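## Task

Find the red mint tin, which sits on one of the desks, and place it inside the tote near the door so that no part of it sticks out past the tote's rim. The robot must not tip over or be left leaning, or the task fails. The tin has to stay in the tote without the robot supporting it at the end.

## Robot and tools

Robot: a Hello Robot Stretch 4, one arm only. It has an omni-wheel base, a lift sliding on a mast, an arm that telescopes forward, a three-joint wrist (yaw, pitch, roll) and a two-finger gripper. It stands about 1.6 m tall, and the base rim lies within 0.23 m of the base origin. Loose objects can sometimes get a brief push from the environment.

Frames: the base frame sits on the floor under the base centre, with x forward, y left and z up. hand_pose is reported in this frame and marks a point between the open fingertips; the printed value may be a little off. The odometry frame is the base frame as it was at the scene's start. base_odometry counts wheel turns, so slipping shows up as travel. Heading runs -3.142 to 3.142 and is positive to the left.

execute_actions: the argument "actions" holds exactly one action, or none. An empty list just returns the state and images. An action may carry "base", "joints" or both, plus optional "pace" and "contact_limits". Alternatively it is {"end_of_arm": "enable_torque"} on its own, which powers up any wrist or gripper motor that switched off; that motor then holds its position. All motions in one action start together.
- "base": exactly one key, each an offset from where the base last reported itself. translate_m moves straight, forward positive, -2 to 2 m. strafe_m moves sideways, left positive, -2 to 2 m. rotate_rad turns on the spot, counter-clockwise positive, -3.2 to 3.2 rad.
- "joints": absolute targets by name. lift_m 0 to 1.2 m. arm_m 0 to 0.55 m extension. wrist_yaw_rad -1.134 to 4.276: 0 points forward, positive turns left, 3.14 is folded back, and above 3.4 the arm may block it. wrist_pitch_rad -1.117 to 4.259: 0 is level, 1.57 points down. wrist_roll_rad -1.117 to 4.259: at 0 the fingers are level, and positive rolls clockwise as seen from behind. gripper_m -0.038 to 0.141 is the fingertip gap; values below 0 press the tips together. Tolerances for done: lift and arm ±0.004, yaw and roll ±0.02, pitch ±0.05, gripper ±0.004. Targets outside a joint's range are clipped to the limit and the result reports it. Any other bad value or unknown key rejects the whole call.
- "pace": "slow", "default", "fast" or "max". Base speeds are 0.1, 0.3, 0.4 and 0.6 m/s; turn rates are 1, 2, 3 and 4 rad/s. When lift_m is above 0.2 these are reduced, down to 0.3 m/s and 1 rad/s at 1.2.
- "contact_limits": only {"arm_m": x}, where x runs from 0 (lightest) to 0.75 and defaults to 0.5. It sets how hard the arm may push before it stops.
- "cameras": a list drawn from head_camera, head_left_camera, head_right_camera, wrist_camera and all. Null or leaving it out gives every camera; [] gives none.
No single action runs longer than 15 s. A joint or the base left out of an action may keep pushing toward its previous target. If a result reports a stop, the remaining calls in that same reply are skipped.

wait(seconds 0 to 10) lets the sim run and returns the state. zoom_image(camera, region [x0,y0,x1,y1] in pixels, at most 504x504) magnifies the latest full image. read_manual only returns licence texts. finished_scene(scene 1 or 2) ends the scene for good and reports whether it succeeded. Use it only once the object sits in the tote on its own. Replying without any tool call ends every remaining scene.

Cameras: head_camera (420x560) is on the mast top, looking forward and down; turn the base to look elsewhere. head_left_camera and head_right_camera are fisheyes (420x672) that look more steeply down and show the base and arm. wrist_camera (616x392) looks along the fingers, with the tips near the bottom of the image.

Results: base_status and joint_status report how each motion ended. Possible values: done; off_target (still pushing); contact_stop_at_<key> (blocked, and that part goes slack); limit_stop_at_tilt (leaning more than 6 degrees, so lift, arm and wheels go slack); limit_stop_at_own_body (about to hit itself); time_out; torque_fault (a wrist motor overloaded and went limp until enable_torque is sent). on_its_own covers whatever the call did not command; its "held at" is the target being held. lidar_m gives 12 distances in 30-degree sectors: the 1st is ahead, then counter-clockwise, so the 4th is left, 7th behind and 10th right. A "-" means nothing seen or closer than 0.25 m. wrist_depth_mm is a 7x7 grid of depths from 100 to 2000 mm. motor_effort is in percent, with the peak in brackets; it carries fixed offsets and noise. turned_by_wheels and turned_by_imu differing by more than 0.1 rad means a slip or collision. base_tilt is in degrees.

Gripping: command a gripper_m smaller than the object's width. A firm squeeze appears as a change in gripper effort, but neither the reading nor done proves a hold. If the tips get stuck on a surface, raise the lift. To unfold the wrist at the start, send lift_m 0.4 with wrist_yaw_rad 0.

Avoid: driving or turning while holding more than 1 kg with arm_m above 0.2, especially at fast paces; strong pushes or pulls, particularly with the gripper high; pressing the gripper into things with base or arm moves, which causes torque faults; dropping, slamming or knocking objects over.

Each tool is called after ">>>" as name(argument=value, ...) on one line, values as JSON.

## Session

I'll start by looking at the current state.

>>> execute_actions(actions=[])

Scene clock: 0.00 s.
base_odometry: x=+0.000 y=+0.000 heading=+0.000 (m, m, rad; odometry frame)
turned_by_wheels: +0.000 (rad since the last result)
turned_by_imu: +0.000 (rad since the last result)
base_tilt: forward=+0.3 right=-0.3 (deg)
lidar_m: 0.80 1.06 1.66 1.40 0.96 0.89 0.92 1.13 1.13 1.81 0.84 0.77
base_status: not commanded
joint_positions: lift_m=+0.184 arm_m=-0.002 wrist_yaw_rad=+3.136 wrist_pitch_rad=-0.004 wrist_roll_rad=-0.009 gripper_m=+0.057
joint_status: not commanded
motor_effort: lift_m=+19 arm_m=+0 wrist_yaw_rad=+0 wrist_pitch_rad=-5 wrist_roll_rad=+0 gripper_m=-3 wheel_0=+0 wheel_1=+0 wheel_2=+0 (%)
hand_pose: x=-0.1187 y=+0.0889 z=+0.3633 quat_wxyz=(+0.003, +0.002, -0.004, +1.000) (m; base frame)
wrist_depth_mm: - 137 1160 1042 960 891 809 / - 134 1118 1042 946 891 831 / - 132 211 1060 976 891 820 / 116 139 1138 1042 976 904 820 / 1499 1336 1182 1060 960 891 831 / 1160 1281 191 1060 200 917 820 / 891 878 946 122 878 842 820
pictures: head_camera, head_left_camera, head_right_camera, wrist_camera
Images, in order (width x height): head_camera 420x560, head_left_camera 420x672, head_right_camera 420x672, wrist_camera 616x392.

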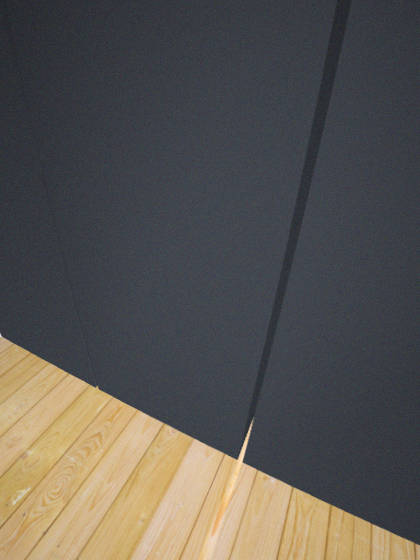

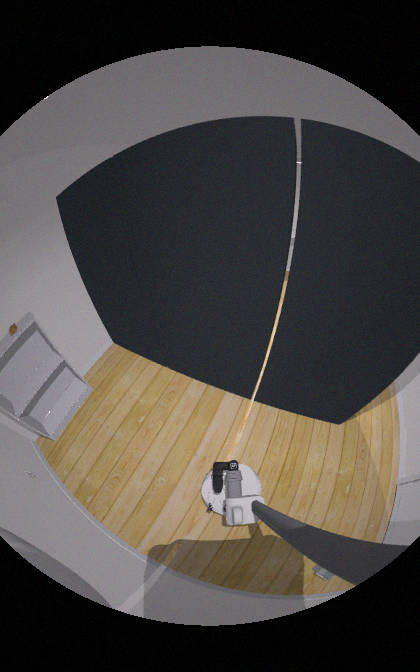

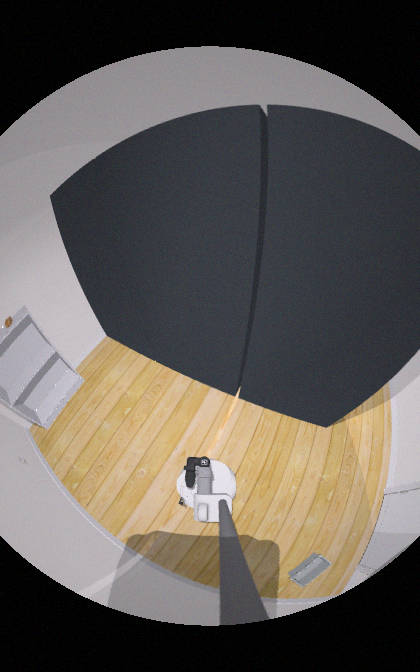

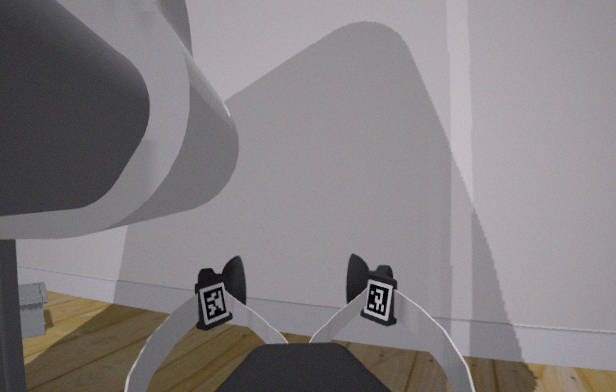

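>>> zoom_image(camera="head_right_camera", region=[240, 400, 420, 630])

>>> zoom_image(camera="head_left_camera", region=[0, 280, 160, 500])

Region (240, 400, 420, 630) of head_right_camera's 420x672 image, scaled by 2.191, with more detail than that image has; it fills the left 394 columns of this view, and the rest is white.

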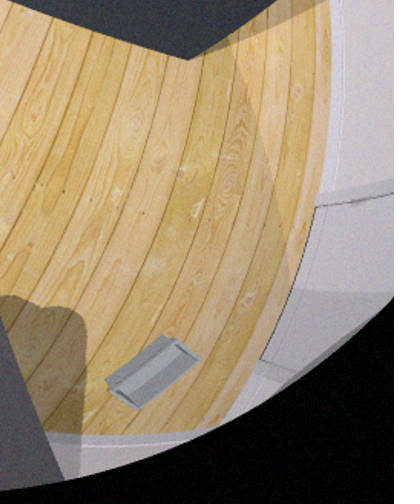

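Region (0, 280, 160, 500) of head_left_camera's 420x672 image, scaled by 2.291, with more detail than that image has; it fills the left 367 columns of this view, and the rest is white.

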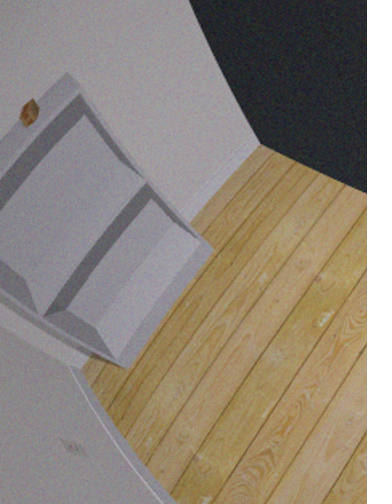

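>>> execute_actions(actions=[{"base": {"rotate_rad": -1.79}, "pace": "fast"}])

Scene clock: 15.37 s.
base_odometry: x=+0.000 y=+0.000 heading=-1.790 (m, m, rad; odometry frame)
turned_by_wheels: -1.790 (rad since the last result)
turned_by_imu: -1.822 (rad since the last result)
base_tilt: forward=+0.3 right=-0.3 (deg)
lidar_m: 1.73 0.93 0.79 0.78 0.90 1.55 1.67 1.07 0.91 0.90 1.04 1.13
base_status: done
joint_positions: lift_m=+0.184 arm_m=-0.002 wrist_yaw_rad=+3.136 wrist_pitch_rad=-0.004 wrist_roll_rad=-0.009 gripper_m=+0.057
joint_status: not commanded
motor_effort: lift_m=+19(19) arm_m=+0(0) wrist_yaw_rad=-1(0) wrist_pitch_rad=-5(8) wrist_roll_rad=+0(1) gripper_m=-3(2) wheel_0=+0(5) wheel_1=+0(9) wheel_2=-1(8) (%)
hand_pose: x=-0.1187 y=+0.0889 z=+0.3633 quat_wxyz=(+0.003, +0.002, -0.004, +1.000) (m; base frame)
wrist_depth_mm: - 137 - - - 1983 1308 / - 134 1808 - - 1983 1366 / - 132 211 - - 1921 1366 / 116 139 - - - 1983 1397 / 1138 1661 - 1863 - 1921 1366 / 1160 1308 191 1336 200 1255 1160 / 891 866 960 123 878 842 891
pictures: head_camera, head_left_camera, head_right_camera, wrist_camera
Images, in order (width x height): head_camera 420x560, head_left_camera 420x672, head_right_camera 420x672, wrist_camera 616x392.

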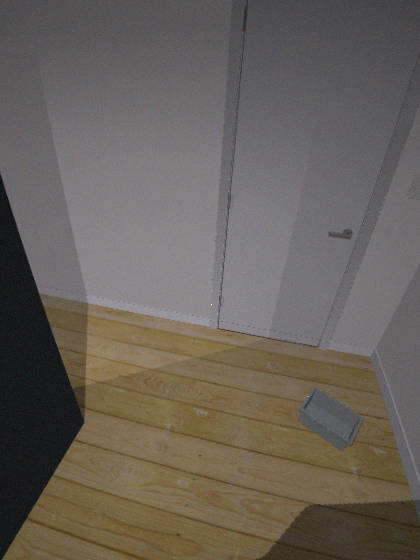

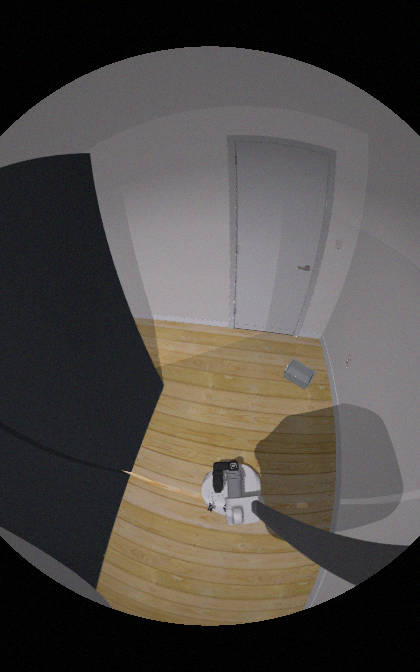

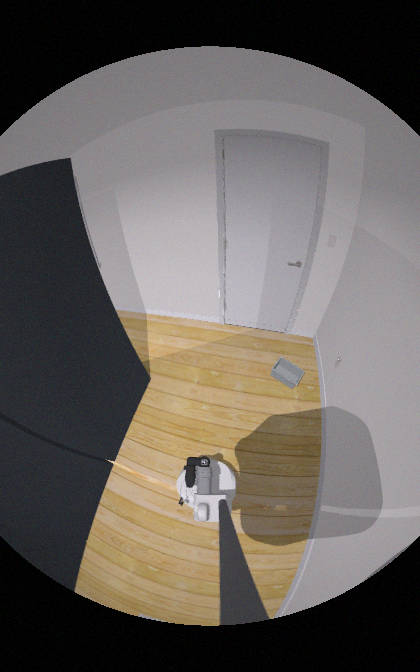

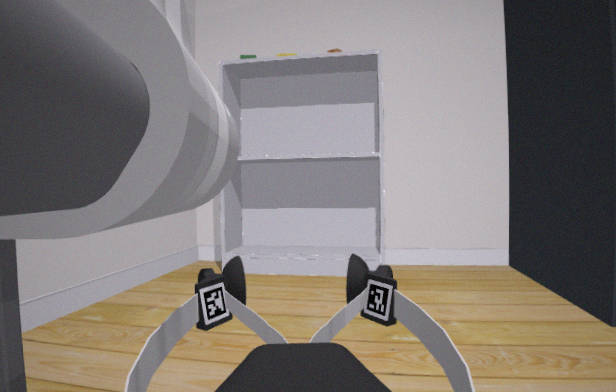

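>>> execute_actions(actions=[{"base": {"translate_m": 1.22}, "pace": "max"}], cameras=[])

>>> execute_actions(actions=[{"base": {"rotate_rad": 1.33}, "pace": "fast"}])

Scene clock: 27.63 s.
base_odometry: x=-0.265 y=-1.191 heading=-1.790 (m, m, rad; odometry frame)
turned_by_wheels: +0.000 (rad since the last result)
turned_by_imu: +0.003 (rad since the last result)
base_tilt: forward=+0.3 right=-0.3 (deg)
lidar_m: 0.52 0.63 1.09 0.76 0.62 0.99 2.52 1.40 0.62 0.65 0.66 0.53
base_status: done
joint_positions: lift_m=+0.184 arm_m=-0.002 wrist_yaw_rad=+3.136 wrist_pitch_rad=-0.004 wrist_roll_rad=-0.009 gripper_m=+0.057
joint_status: not commanded
motor_effort: lift_m=+19(19) arm_m=+0(0) wrist_yaw_rad=+0(1) wrist_pitch_rad=-7(7) wrist_roll_rad=-1(0) gripper_m=-2(4) wheel_0=-2(9) wheel_1=-2(9) wheel_2=+2(15) (%)
hand_pose: x=-0.1187 y=+0.0889 z=+0.3633 quat_wxyz=(+0.003, +0.002, -0.004, +1.000) (m; base frame)
wrist_depth_mm: - 137 - - - 1336 809 / - 134 - - - 1397 788 / - 132 211 - - 1397 798 / 116 139 - - - 1397 809 / 1464 1921 - - - 1430 809 / 1308 1281 191 1336 200 1182 809 / 904 878 946 122 866 854 788
pictures: none
No camera images: the call's "cameras" was empty. Leave "cameras" out to get every camera's image.

Scene clock: 29.23 s.
base_odometry: x=-0.265 y=-1.191 heading=-0.460 (m, m, rad; odometry frame)
turned_by_wheels: +1.330 (rad since the last result)
turned_by_imu: +1.354 (rad since the last result)
base_tilt: forward=+0.3 right=-0.3 (deg)
lidar_m: 2.13 0.61 0.73 1.97 1.69 1.24 0.64 0.78 0.57 0.53 0.56 0.81
base_status: done
joint_positions: lift_m=+0.184 arm_m=-0.002 wrist_yaw_rad=+3.136 wrist_pitch_rad=-0.004 wrist_roll_rad=-0.009 gripper_m=+0.057
joint_status: not commanded
motor_effort: lift_m=+19(19) arm_m=+0(0) wrist_yaw_rad=-1(1) wrist_pitch_rad=-6(4) wrist_roll_rad=-1(1) gripper_m=-3(4) wheel_0=+0(6) wheel_1=+1(5) wheel_2=+2(10) (%)
hand_pose: x=-0.1187 y=+0.0889 z=+0.3633 quat_wxyz=(+0.003, +0.002, -0.004, +1.000) (m; base frame)
wrist_depth_mm: - 137 1281 1308 1308 1397 1336 / - 134 1281 1308 1336 1366 1397 / - 132 211 1308 1336 1366 1397 / 116 139 1308 1336 1308 1366 1397 / 1008 1281 1308 1336 1336 1336 1397 / 1025 1308 191 1078 200 1281 1255 / 878 878 831 122 878 842 878
pictures: head_camera, head_left_camera, head_right_camera, wrist_camera
Images, in order (width x height): head_camera 420x560, head_left_camera 420x672, head_right_camera 420x672, wrist_camera 616x392.

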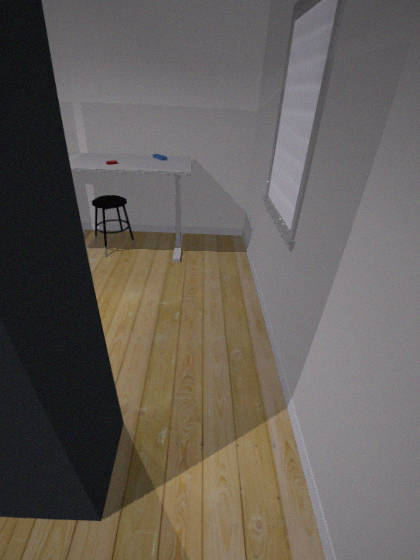

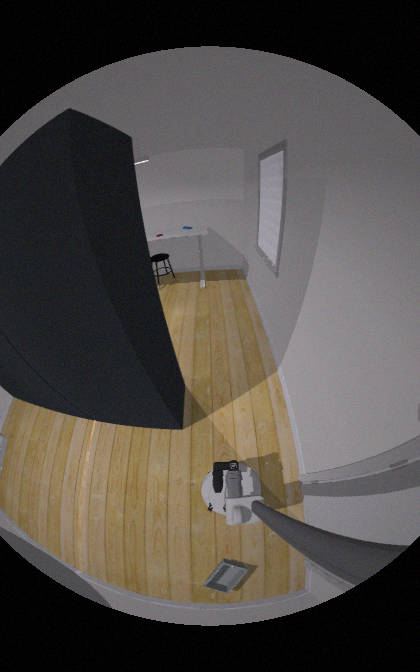

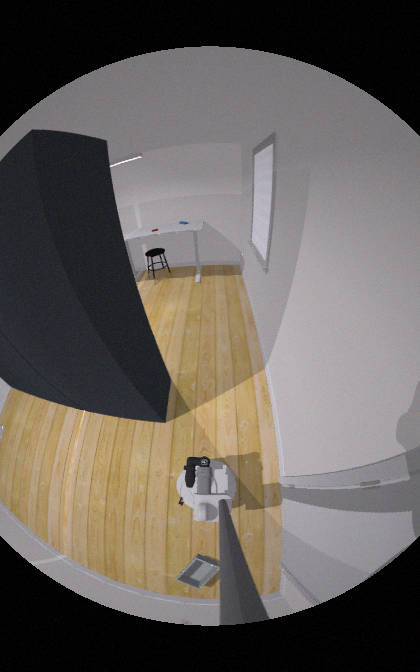

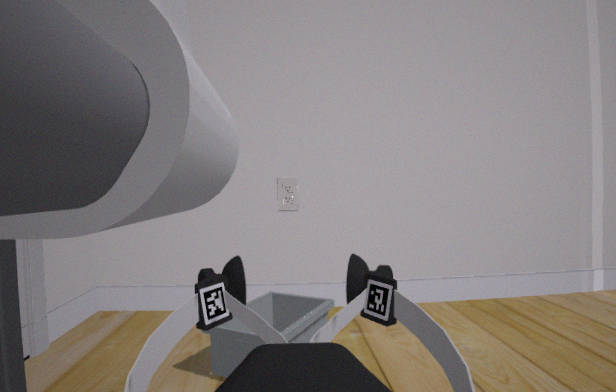

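A red object is visible on the desk ahead. Let me zoom in.

>>> zoom_image(camera="head_camera", region=[60, 120, 260, 280])

Region (60, 120, 260, 280) of head_camera's 420x560 image, scaled by 2.520, with more detail than that image has; it fills the top 403 rows of this view, and the rest is white.

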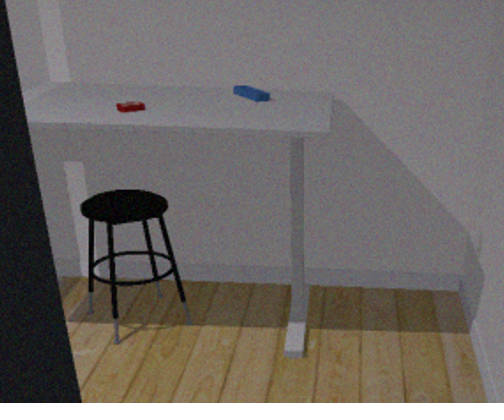

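>>> execute_actions(actions=[{"base": {"translate_m": 1.95}, "pace": "max"}])

Scene clock: 49.10 s.
base_odometry: x=+1.482 y=-2.056 heading=-0.460 (m, m, rad; odometry frame)
turned_by_wheels: +0.000 (rad since the last result)
turned_by_imu: +0.004 (rad since the last result)
base_tilt: forward=+0.3 right=-0.4 (deg)
lidar_m: 0.79 0.80 1.12 2.34 1.34 1.03 2.28 0.79 0.56 0.51 0.53 0.76
base_status: done
joint_positions: lift_m=+0.184 arm_m=-0.002 wrist_yaw_rad=+3.136 wrist_pitch_rad=-0.004 wrist_roll_rad=-0.009 gripper_m=+0.057
joint_status: not commanded
motor_effort: lift_m=+19(19) arm_m=+0(0) wrist_yaw_rad=+0(0) wrist_pitch_rad=-8(5) wrist_roll_rad=-1(0) gripper_m=-2(3) wheel_0=-1(7) wheel_1=-2(9) wheel_2=+0(14) (%)
hand_pose: x=-0.1187 y=+0.0889 z=+0.3633 quat_wxyz=(+0.003, +0.002, -0.004, +1.000) (m; base frame)
wrist_depth_mm: - 137 - - 1255 1281 1308 / - 134 - - 1576 1537 1537 / - 131 211 - 1281 1537 1397 / 115 139 - - 1464 1537 1537 / 991 1618 - - 1430 1576 1430 / 1025 1308 191 1281 200 1118 1138 / 878 854 960 123 891 842 878
pictures: head_camera, head_left_camera, head_right_camera, wrist_camera
Images, in order (width x height): head_camera 420x560, head_left_camera 420x672, head_right_camera 420x672, wrist_camera 616x392.

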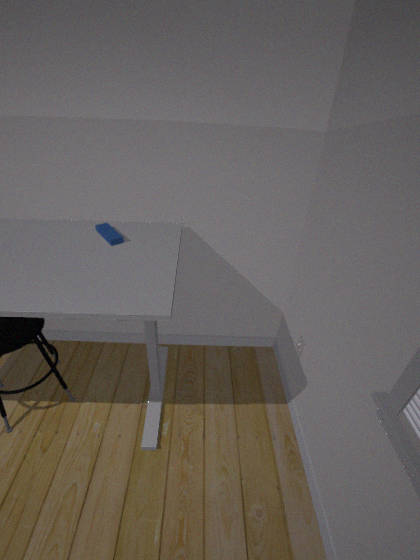

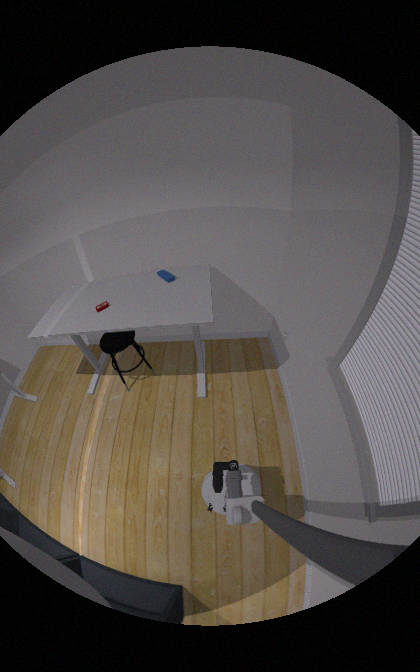

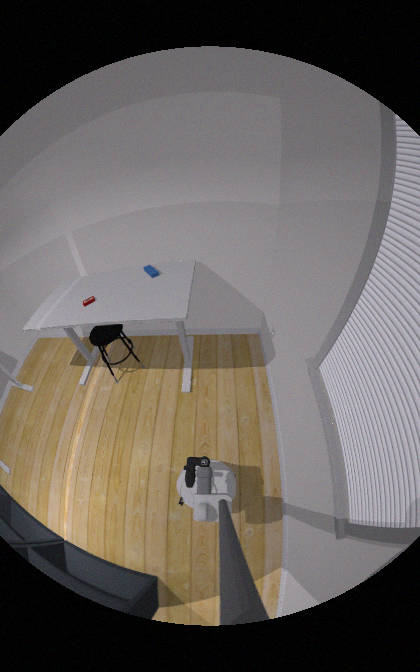

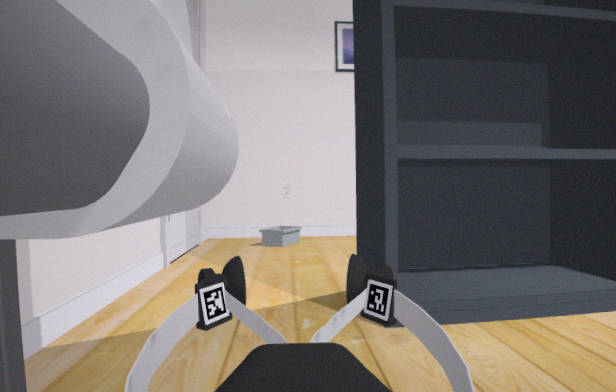

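>>> zoom_image(camera="head_left_camera", region=[0, 240, 240, 420])

>>> zoom_image(camera="head_right_camera", region=[0, 240, 240, 420])

Region (0, 240, 240, 420) of head_left_camera's 420x672 image, scaled by 2.100, with more detail than that image has; it fills the top 378 rows of this view, and the rest is white.

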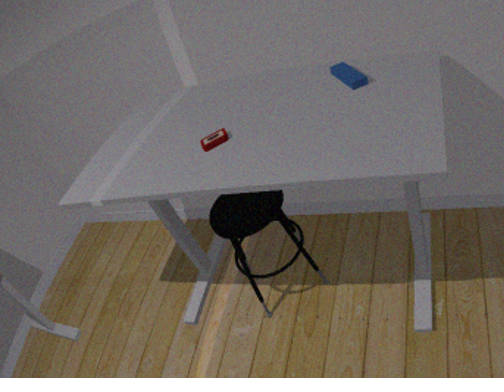

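Region (0, 240, 240, 420) of head_right_camera's 420x672 image, scaled by 2.100, with more detail than that image has; it fills the top 378 rows of this view, and the rest is white.

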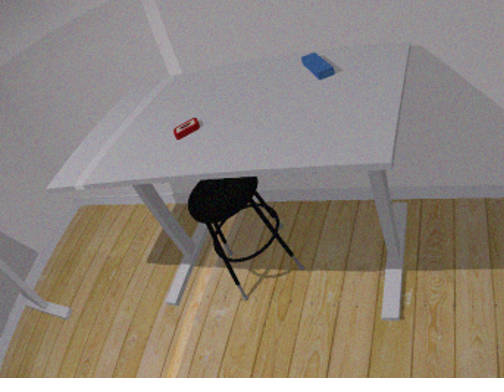

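>>> execute_actions(actions=[{"base": {"strafe_m": 0.88}, "joints": {"lift_m": 1.16, "wrist_yaw_rad": 0.0, "gripper_m": 0.12}, "pace": "max"}])

Scene clock: 67.73 s.
base_odometry: x=+1.873 y=-1.268 heading=-0.460 (m, m, rad; odometry frame)
turned_by_wheels: +0.000 (rad since the last result)
turned_by_imu: -0.002 (rad since the last result)
base_tilt: forward=+0.3 right=-0.2 (deg)
lidar_m: 0.75 0.78 1.55 1.46 1.34 0.99 0.94 1.00 1.51 1.40 1.47 0.80
base_status: done
joint_positions: lift_m=+1.160 arm_m=-0.002 wrist_yaw_rad=+0.000 wrist_pitch_rad=-0.004 wrist_roll_rad=-0.009 gripper_m=+0.120
joint_status: all done
motor_effort: lift_m=+20(24) arm_m=+0(0) wrist_yaw_rad=-2(8) wrist_pitch_rad=-7(6) wrist_roll_rad=-1(0) gripper_m=-2(4) wheel_0=+2(16) wheel_1=+1(13) wheel_2=+0(0) (%)
hand_pose: x=+0.4579 y=-0.0873 z=+1.3392 quat_wxyz=(+1.000, -0.004, -0.002, +0.000) (m; base frame)
wrist_depth_mm: 1308 1308 1308 1336 1366 1366 1430 / 1308 1308 1336 1336 1366 1397 1430 / 1336 1308 1336 1336 1366 1366 1430 / 1308 1308 1397 1397 1397 1397 1430 / 1336 1308 1336 1366 1430 1397 1397 / 1281 1138 1160 1366 224 1308 1430 / 917 917 991 122 960 891 931
pictures: head_camera, head_left_camera, head_right_camera, wrist_camera
Images, in order (width x height): head_camera 420x560, head_left_camera 420x672, head_right_camera 420x672, wrist_camera 616x392.

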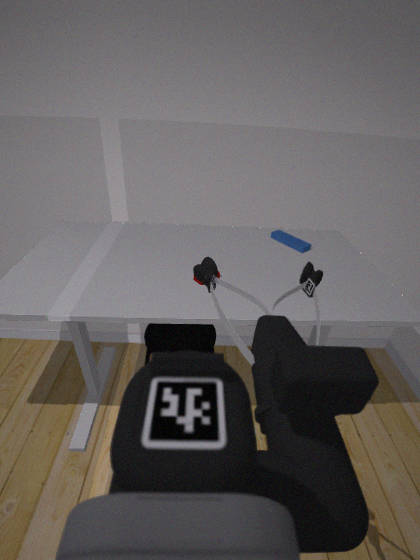

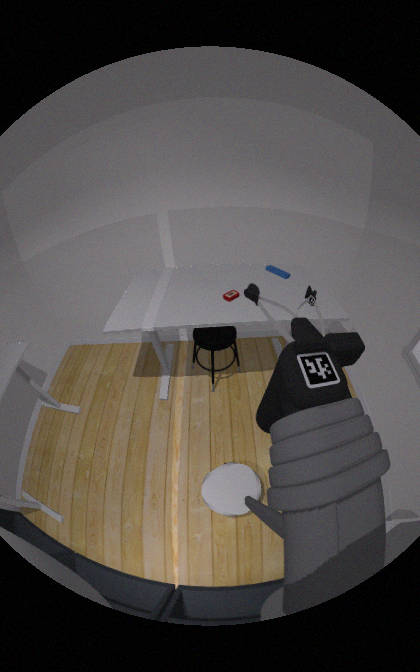

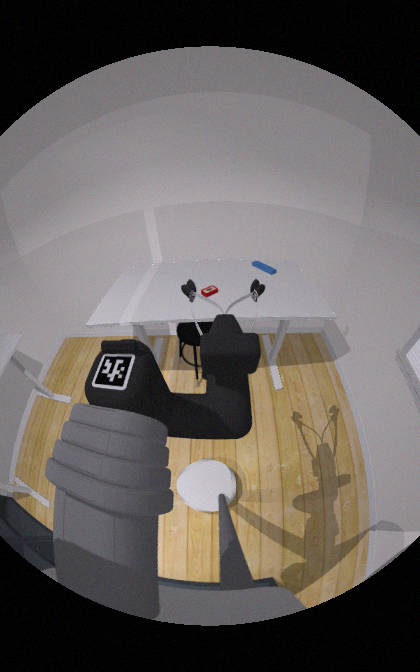

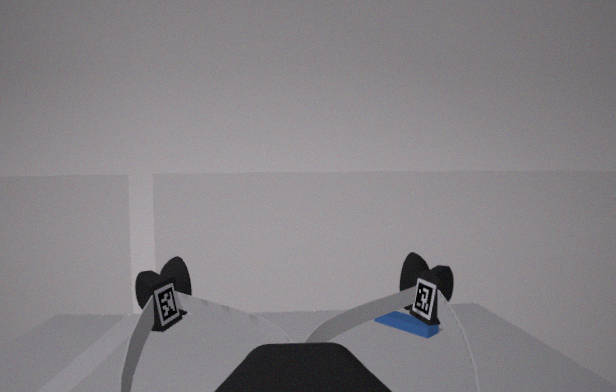

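>>> zoom_image(camera="head_left_camera", region=[190, 260, 290, 340])

>>> zoom_image(camera="head_right_camera", region=[170, 255, 270, 335])

>>> zoom_image(camera="head_camera", region=[160, 235, 260, 335])

Region (190, 260, 290, 340) of head_left_camera's 420x672 image, scaled by 5.040, with more detail than that image has; it fills the top 403 rows of this view, and the rest is white.

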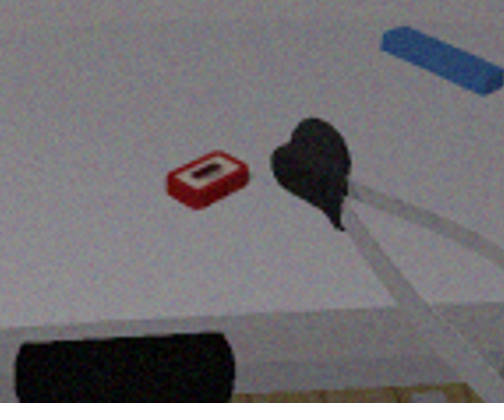

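Region (170, 255, 270, 335) of head_right_camera's 420x672 image, scaled by 5.040, with more detail than that image has; it fills the top 403 rows of this view, and the rest is white.

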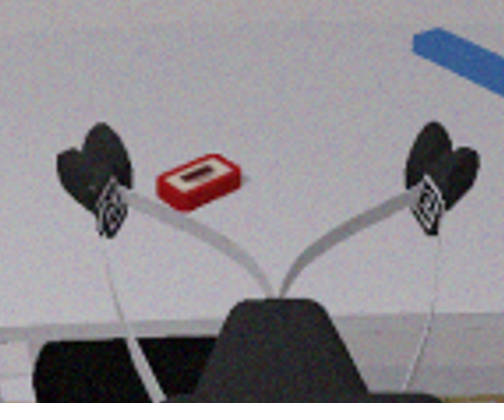

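Region (160, 235, 260, 335) of head_camera's 420x560 image, scaled by 5.040, with more detail than that image has.

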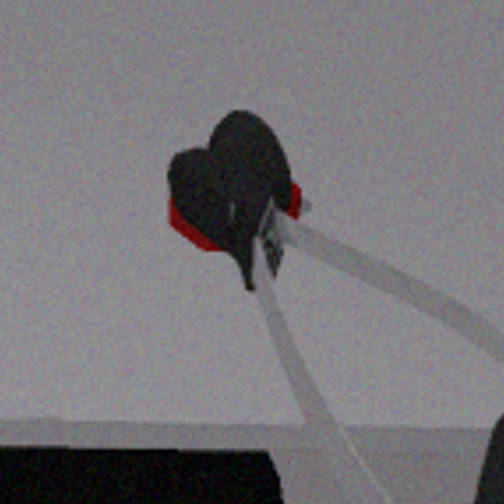

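>>> execute_actions(actions=[{"base": {"translate_m": 0.3}, "joints": {"lift_m": 1.19, "arm_m": 0.43, "wrist_yaw_rad": 1.67, "wrist_pitch_rad": 1.57, "wrist_roll_rad": -0.68}, "pace": "fast"}])

Scene clock: 93.23 s.
base_odometry: x=+2.142 y=-1.401 heading=-0.460 (m, m, rad; odometry frame)
turned_by_wheels: +0.000 (rad since the last result)
turned_by_imu: +0.000 (rad since the last result)
base_tilt: forward=+0.4 right=-0.2 (deg)
lidar_m: 0.46 0.49 0.68 1.48 1.55 1.29 1.25 1.33 1.48 1.40 0.70 0.47
base_status: done
joint_positions: lift_m=+1.190 arm_m=+0.429 wrist_yaw_rad=+1.669 wrist_pitch_rad=+1.570 wrist_roll_rad=-0.680 gripper_m=+0.120
joint_status: all done
motor_effort: lift_m=+21(18) arm_m=+7(8) wrist_yaw_rad=+1(8) wrist_pitch_rad=-1(6) wrist_roll_rad=-1(6) gripper_m=-1(0) wheel_0=+0(6) wheel_1=+0(5) wheel_2=+0(8) (%)
hand_pose: x=+0.6867 y=+0.0089 z=+1.0796 quat_wxyz=(+0.273, -0.652, +0.273, +0.652) (m; base frame)
wrist_depth_mm: 1060 1060 351 353 353 357 362 / 1255 1078 347 355 355 357 359 / 1281 349 351 355 357 359 362 / 1255 349 351 355 355 362 362 / 349 349 355 355 357 362 364 / 347 351 353 334 226 362 364 / 351 351 357 122 362 366 366
pictures: head_camera, head_left_camera, head_right_camera, wrist_camera
Images, in order (width x height): head_camera 420x560, head_left_camera 420x672, head_right_camera 420x672, wrist_camera 616x392.

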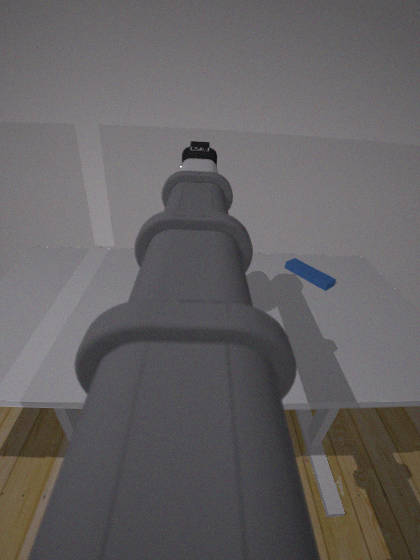

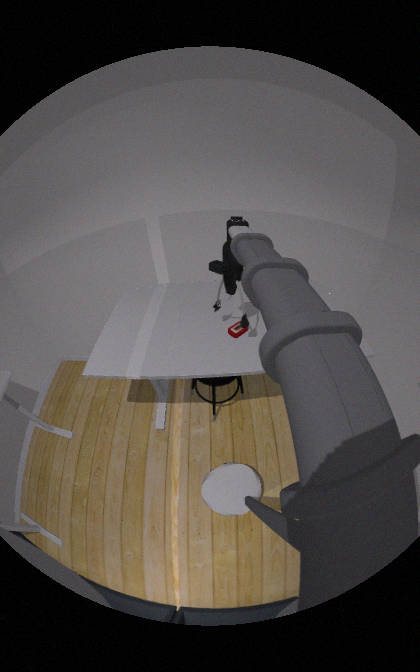

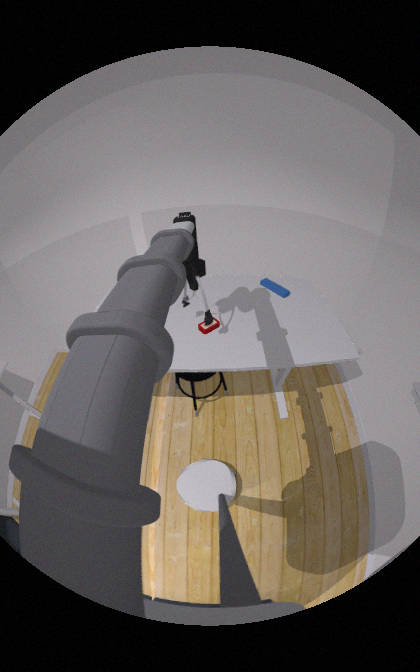

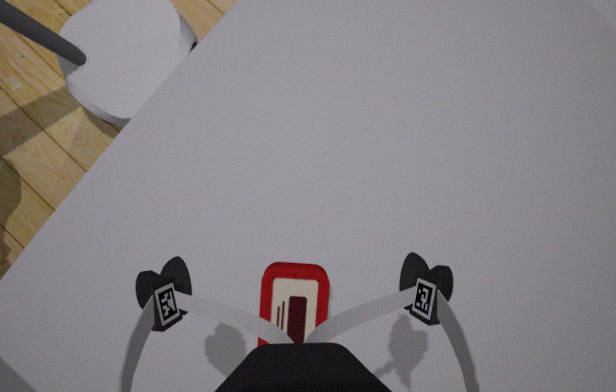

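>>> execute_actions(actions=[{"base": {"strafe_m": -0.039}, "joints": {"lift_m": 1.11, "arm_m": 0.468, "wrist_roll_rad": -0.62}}])

Scene clock: 114.70 s.
base_odometry: x=+2.125 y=-1.436 heading=-0.460 (m, m, rad; odometry frame)
turned_by_wheels: +0.000 (rad since the last result)
turned_by_imu: +0.000 (rad since the last result)
base_tilt: forward=+0.4 right=-0.4 (deg)
lidar_m: 0.46 0.49 0.68 1.50 1.59 1.31 1.24 1.33 1.46 1.39 0.69 0.50
base_status: done
joint_positions: lift_m=+1.110 arm_m=+0.467 wrist_yaw_rad=+1.670 wrist_pitch_rad=+1.570 wrist_roll_rad=-0.620 gripper_m=+0.120
joint_status: all done
motor_effort: lift_m=+17(19) arm_m=+7(10) wrist_yaw_rad=+1(1) wrist_pitch_rad=+1(1) wrist_roll_rad=+1(2) gripper_m=-1(1) wheel_0=+1(8) wheel_1=+2(6) wheel_2=+0(1) (%)
hand_pose: x=+0.7246 y=+0.0089 z=+0.9999 quat_wxyz=(+0.292, -0.644, +0.292, +0.644) (m; base frame)
wrist_depth_mm: 946 267 272 271 274 277 278 / 267 268 271 273 276 277 279 / 268 271 271 274 276 278 281 / 270 271 273 276 277 279 281 / 271 272 273 254 278 282 283 / 271 273 273 254 226 281 282 / 271 272 276 122 279 283 283
pictures: head_camera, head_left_camera, head_right_camera, wrist_camera
Images, in order (width x height): head_camera 420x560, head_left_camera 420x672, head_right_camera 420x672, wrist_camera 616x392.

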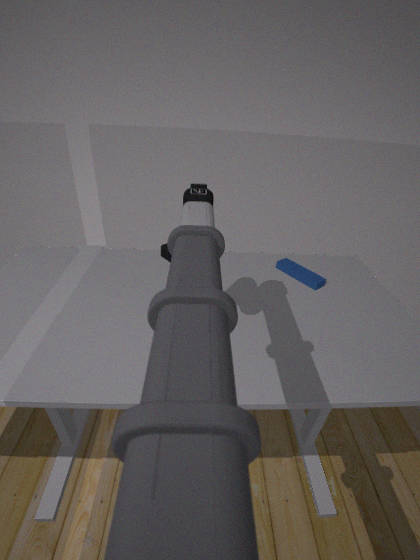

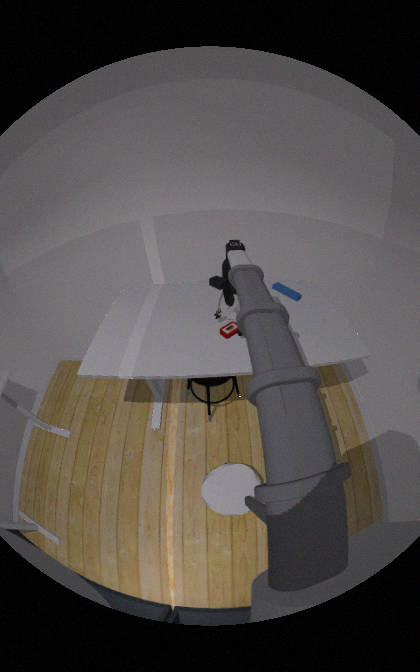

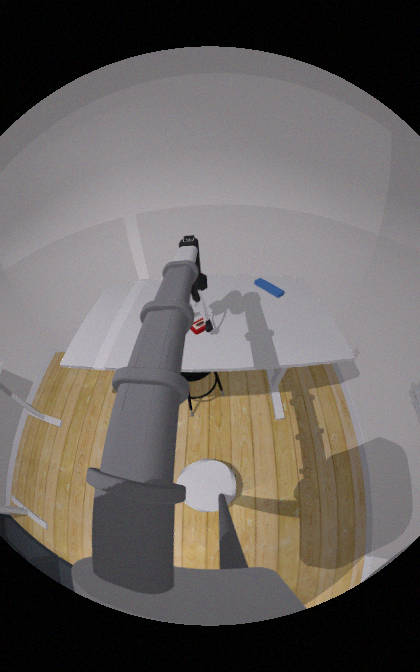

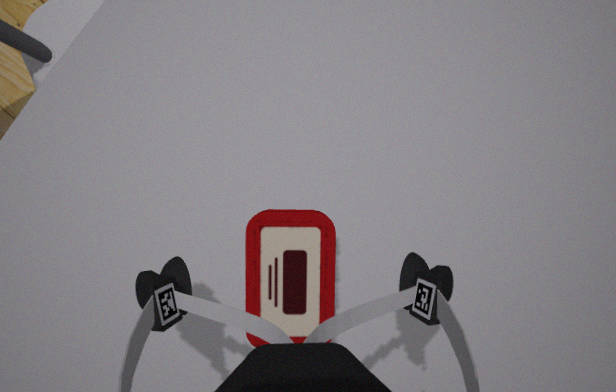

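>>> execute_actions(actions=[{"joints": {"lift_m": 1.086, "gripper_m": 0.085}}], cameras=["wrist_camera", "head_left_camera"])

Scene clock: 120.00 s.
base_odometry: x=+2.125 y=-1.436 heading=-0.460 (m, m, rad; odometry frame)
turned_by_wheels: +0.000 (rad since the last result)
turned_by_imu: +0.000 (rad since the last result)
base_tilt: forward=+0.4 right=-0.1 (deg)
lidar_m: 0.46 0.46 0.67 1.51 1.55 1.30 1.26 1.32 1.42 1.39 0.70 0.49
base_status: not commanded
joint_positions: lift_m=+1.086 arm_m=+0.467 wrist_yaw_rad=+1.670 wrist_pitch_rad=+1.570 wrist_roll_rad=-0.620 gripper_m=+0.085
joint_status: all done
motor_effort: lift_m=+17(15) arm_m=+7(7) wrist_yaw_rad=+0(0) wrist_pitch_rad=+1(2) wrist_roll_rad=+1(1) gripper_m=-2(3) wheel_0=+1(1) wheel_1=+2(1) wheel_2=+0(0) (%)
hand_pose: x=+0.7246 y=+0.0089 z=+0.9759 quat_wxyz=(+0.292, -0.644, +0.292, +0.644) (m; base frame)
wrist_depth_mm: 244 246 246 249 251 253 253 / 245 245 247 250 251 254 255 / 246 248 249 251 252 254 256 / 246 248 250 252 253 254 256 / 246 248 249 230 254 255 258 / 246 249 201 230 201 257 258 / 248 249 252 122 255 258 259
pictures: head_left_camera, wrist_camera
Images, in order (width x height): head_left_camera 420x672, wrist_camera 616x392.

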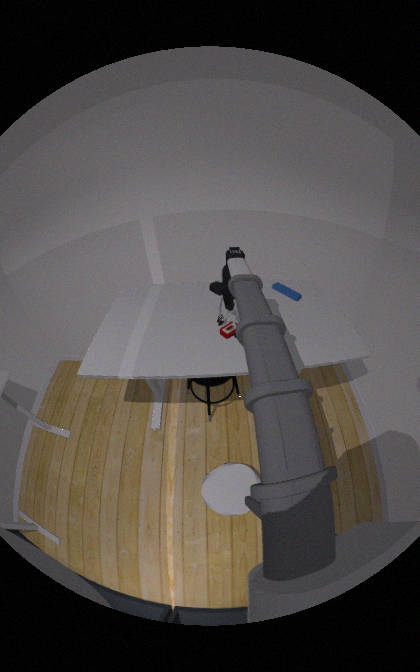

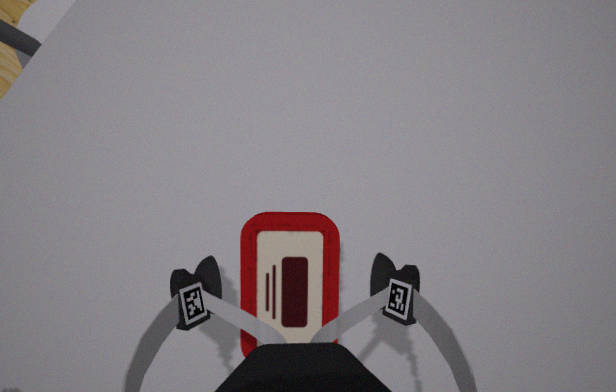

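>>> zoom_image(camera="head_left_camera", region=[195, 270, 275, 350])

>>> zoom_image(camera="wrist_camera", region=[150, 190, 450, 390])

Region (195, 270, 275, 350) of head_left_camera's 420x672 image, scaled by 6.300, with more detail than that image has.

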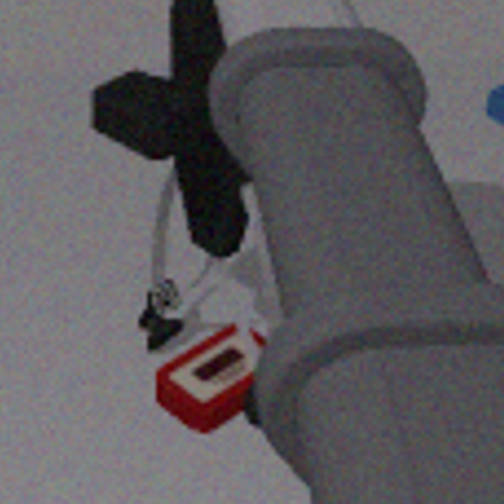

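Region (150, 190, 450, 390) of wrist_camera's 616x392 image, scaled by 1.680.

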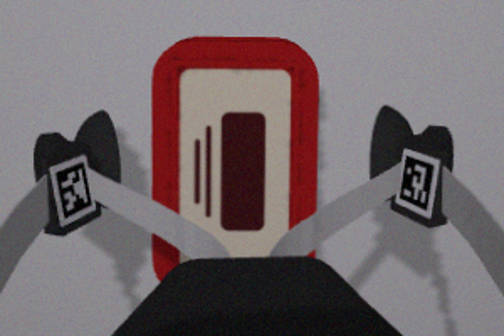

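>>> execute_actions(actions=[{"joints": {"lift_m": 1.081, "gripper_m": 0.015}}], cameras=["wrist_camera", "head_left_camera"])

Scene clock: 126.17 s.
base_odometry: x=+2.125 y=-1.436 heading=-0.460 (m, m, rad; odometry frame)
turned_by_wheels: +0.000 (rad since the last result)
turned_by_imu: +0.000 (rad since the last result)
base_tilt: forward=+0.3 right=-0.2 (deg)
lidar_m: 0.46 0.48 0.67 1.51 1.56 1.30 1.25 1.33 1.44 1.37 0.70 0.50
base_status: not commanded
joint_positions: lift_m=+1.081 arm_m=+0.467 wrist_yaw_rad=+1.670 wrist_pitch_rad=+1.570 wrist_roll_rad=-0.620 gripper_m=+0.016
joint_status: all done
motor_effort: lift_m=+17(17) arm_m=+7(7) wrist_yaw_rad=+0(1) wrist_pitch_rad=+1(5) wrist_roll_rad=+1(0) gripper_m=-27(25) wheel_0=+1(1) wheel_1=+2(2) wheel_2=+0(0) (%)
hand_pose: x=+0.7246 y=+0.0090 z=+0.9709 quat_wxyz=(+0.292, -0.644, +0.292, +0.644) (m; base frame)
wrist_depth_mm: 238 240 241 244 245 247 248 / 238 241 243 244 246 249 250 / 240 242 243 245 247 249 250 / 240 242 245 246 248 250 251 / 241 243 244 216 249 250 252 / 242 243 190 218 189 251 253 / 243 244 246 122 251 252 254
pictures: head_left_camera, wrist_camera
Images, in order (width x height): head_left_camera 420x672, wrist_camera 616x392.

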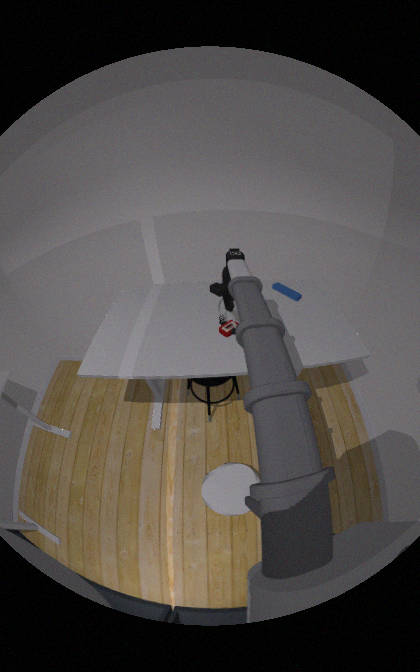

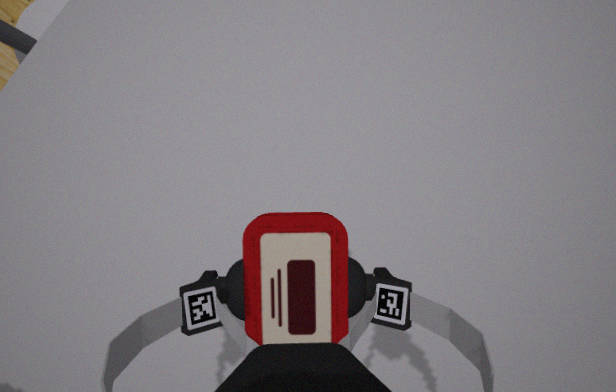

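>>> execute_actions(actions=[{"base": {"translate_m": -0.12}, "joints": {"lift_m": 1.13, "arm_m": 0.06}, "pace": "fast"}], cameras=["wrist_camera", "head_left_camera"])

Scene clock: 151.80 s.
base_odometry: x=+2.017 y=-1.383 heading=-0.460 (m, m, rad; odometry frame)
turned_by_wheels: +0.000 (rad since the last result)
turned_by_imu: -0.001 (rad since the last result)
base_tilt: forward=+0.3 right=-0.2 (deg)
lidar_m: 0.58 0.62 0.83 1.51 1.59 1.16 1.12 1.18 1.45 1.37 0.87 0.63
base_status: done
joint_positions: lift_m=+1.130 arm_m=+0.061 wrist_yaw_rad=+1.670 wrist_pitch_rad=+1.570 wrist_roll_rad=-0.620 gripper_m=+0.016
joint_status: all done
motor_effort: lift_m=+21(22) arm_m=-7(7) wrist_yaw_rad=+0(0) wrist_pitch_rad=+0(0) wrist_roll_rad=+0(1) gripper_m=-28(27) wheel_0=-2(6) wheel_1=-2(6) wheel_2=-1(10) (%)
hand_pose: x=+0.3191 y=+0.0089 z=+1.0196 quat_wxyz=(+0.292, -0.644, +0.292, +0.644) (m; base frame)
wrist_depth_mm: 1205 1205 1205 1205 1229 1255 1255 / 1205 1229 1008 1229 1229 1281 1255 / 1205 1008 1025 1229 1255 1281 1281 / 1182 1229 1025 1281 1255 1255 1229 / 1205 1205 1205 216 1255 1255 1229 / 1229 1229 190 217 189 1008 723 / 1229 1229 1281 122 1255 715 707
pictures: head_left_camera, wrist_camera
Images, in order (width x height): head_left_camera 420x672, wrist_camera 616x392.

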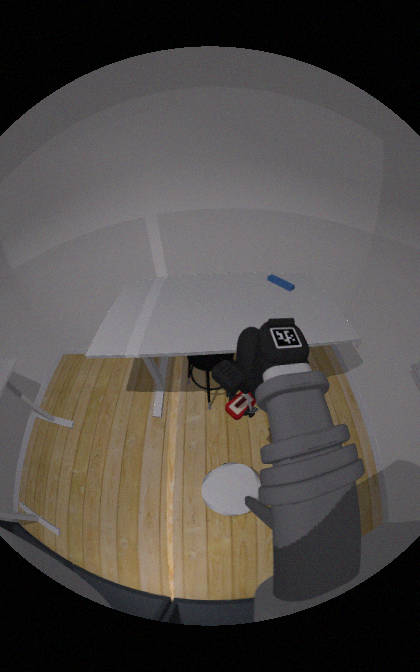

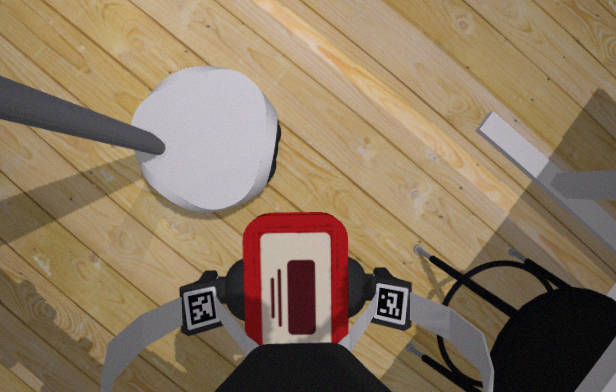

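>>> execute_actions(actions=[{"base": {"rotate_rad": -2.445}, "joints": {"lift_m": 0.42}, "pace": "max"}])

Scene clock: 162.90 s.
base_odometry: x=+2.017 y=-1.383 heading=-2.905 (m, m, rad; odometry frame)
turned_by_wheels: -2.445 (rad since the last result)
turned_by_imu: -2.489 (rad since the last result)
base_tilt: forward=+0.5 right=-0.1 (deg)
lidar_m: 1.73 1.37 1.35 0.74 0.58 0.58 0.64 1.55 1.53 1.42 1.13 1.11
base_status: done
joint_positions: lift_m=+0.420 arm_m=+0.061 wrist_yaw_rad=+1.670 wrist_pitch_rad=+1.570 wrist_roll_rad=-0.620 gripper_m=+0.016
joint_status: all done
motor_effort: lift_m=+18(20) arm_m=-7(7) wrist_yaw_rad=+0(0) wrist_pitch_rad=-1(1) wrist_roll_rad=+1(1) gripper_m=-29(27) wheel_0=+2(5) wheel_1=+2(8) wheel_2=+0(6) (%)
hand_pose: x=+0.3191 y=+0.0088 z=+0.3098 quat_wxyz=(+0.292, -0.644, +0.292, +0.644) (m; base frame)
wrist_depth_mm: 309 314 324 535 535 549 539 / 315 315 327 535 535 544 544 / 314 317 355 530 539 544 549 / 315 319 535 535 539 544 549 / 317 525 530 217 544 544 549 / 535 530 190 216 189 544 554 / 530 535 535 122 544 554 554
pictures: head_camera, head_left_camera, head_right_camera, wrist_camera
Images, in order (width x height): head_camera 420x560, head_left_camera 420x672, head_right_camera 420x672, wrist_camera 616x392.

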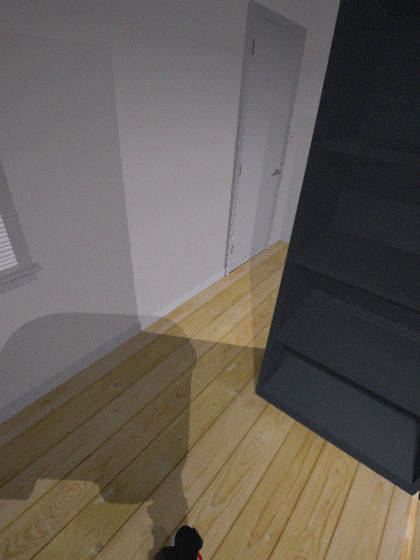

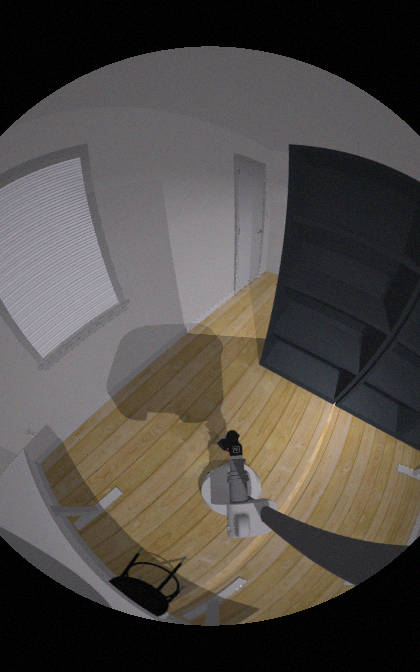

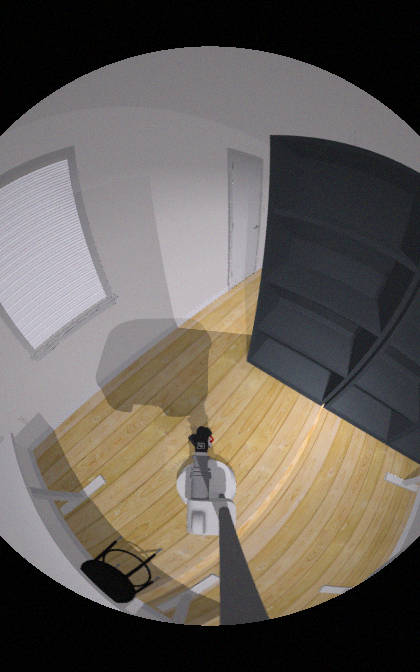

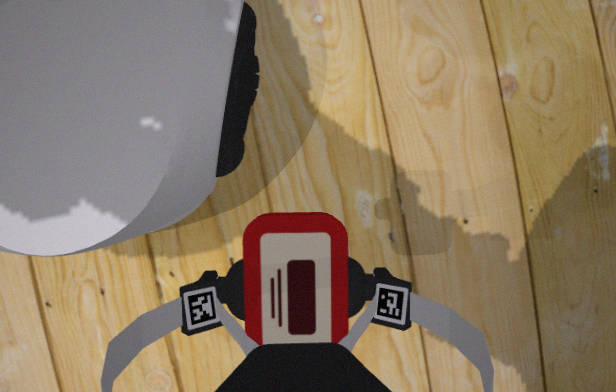

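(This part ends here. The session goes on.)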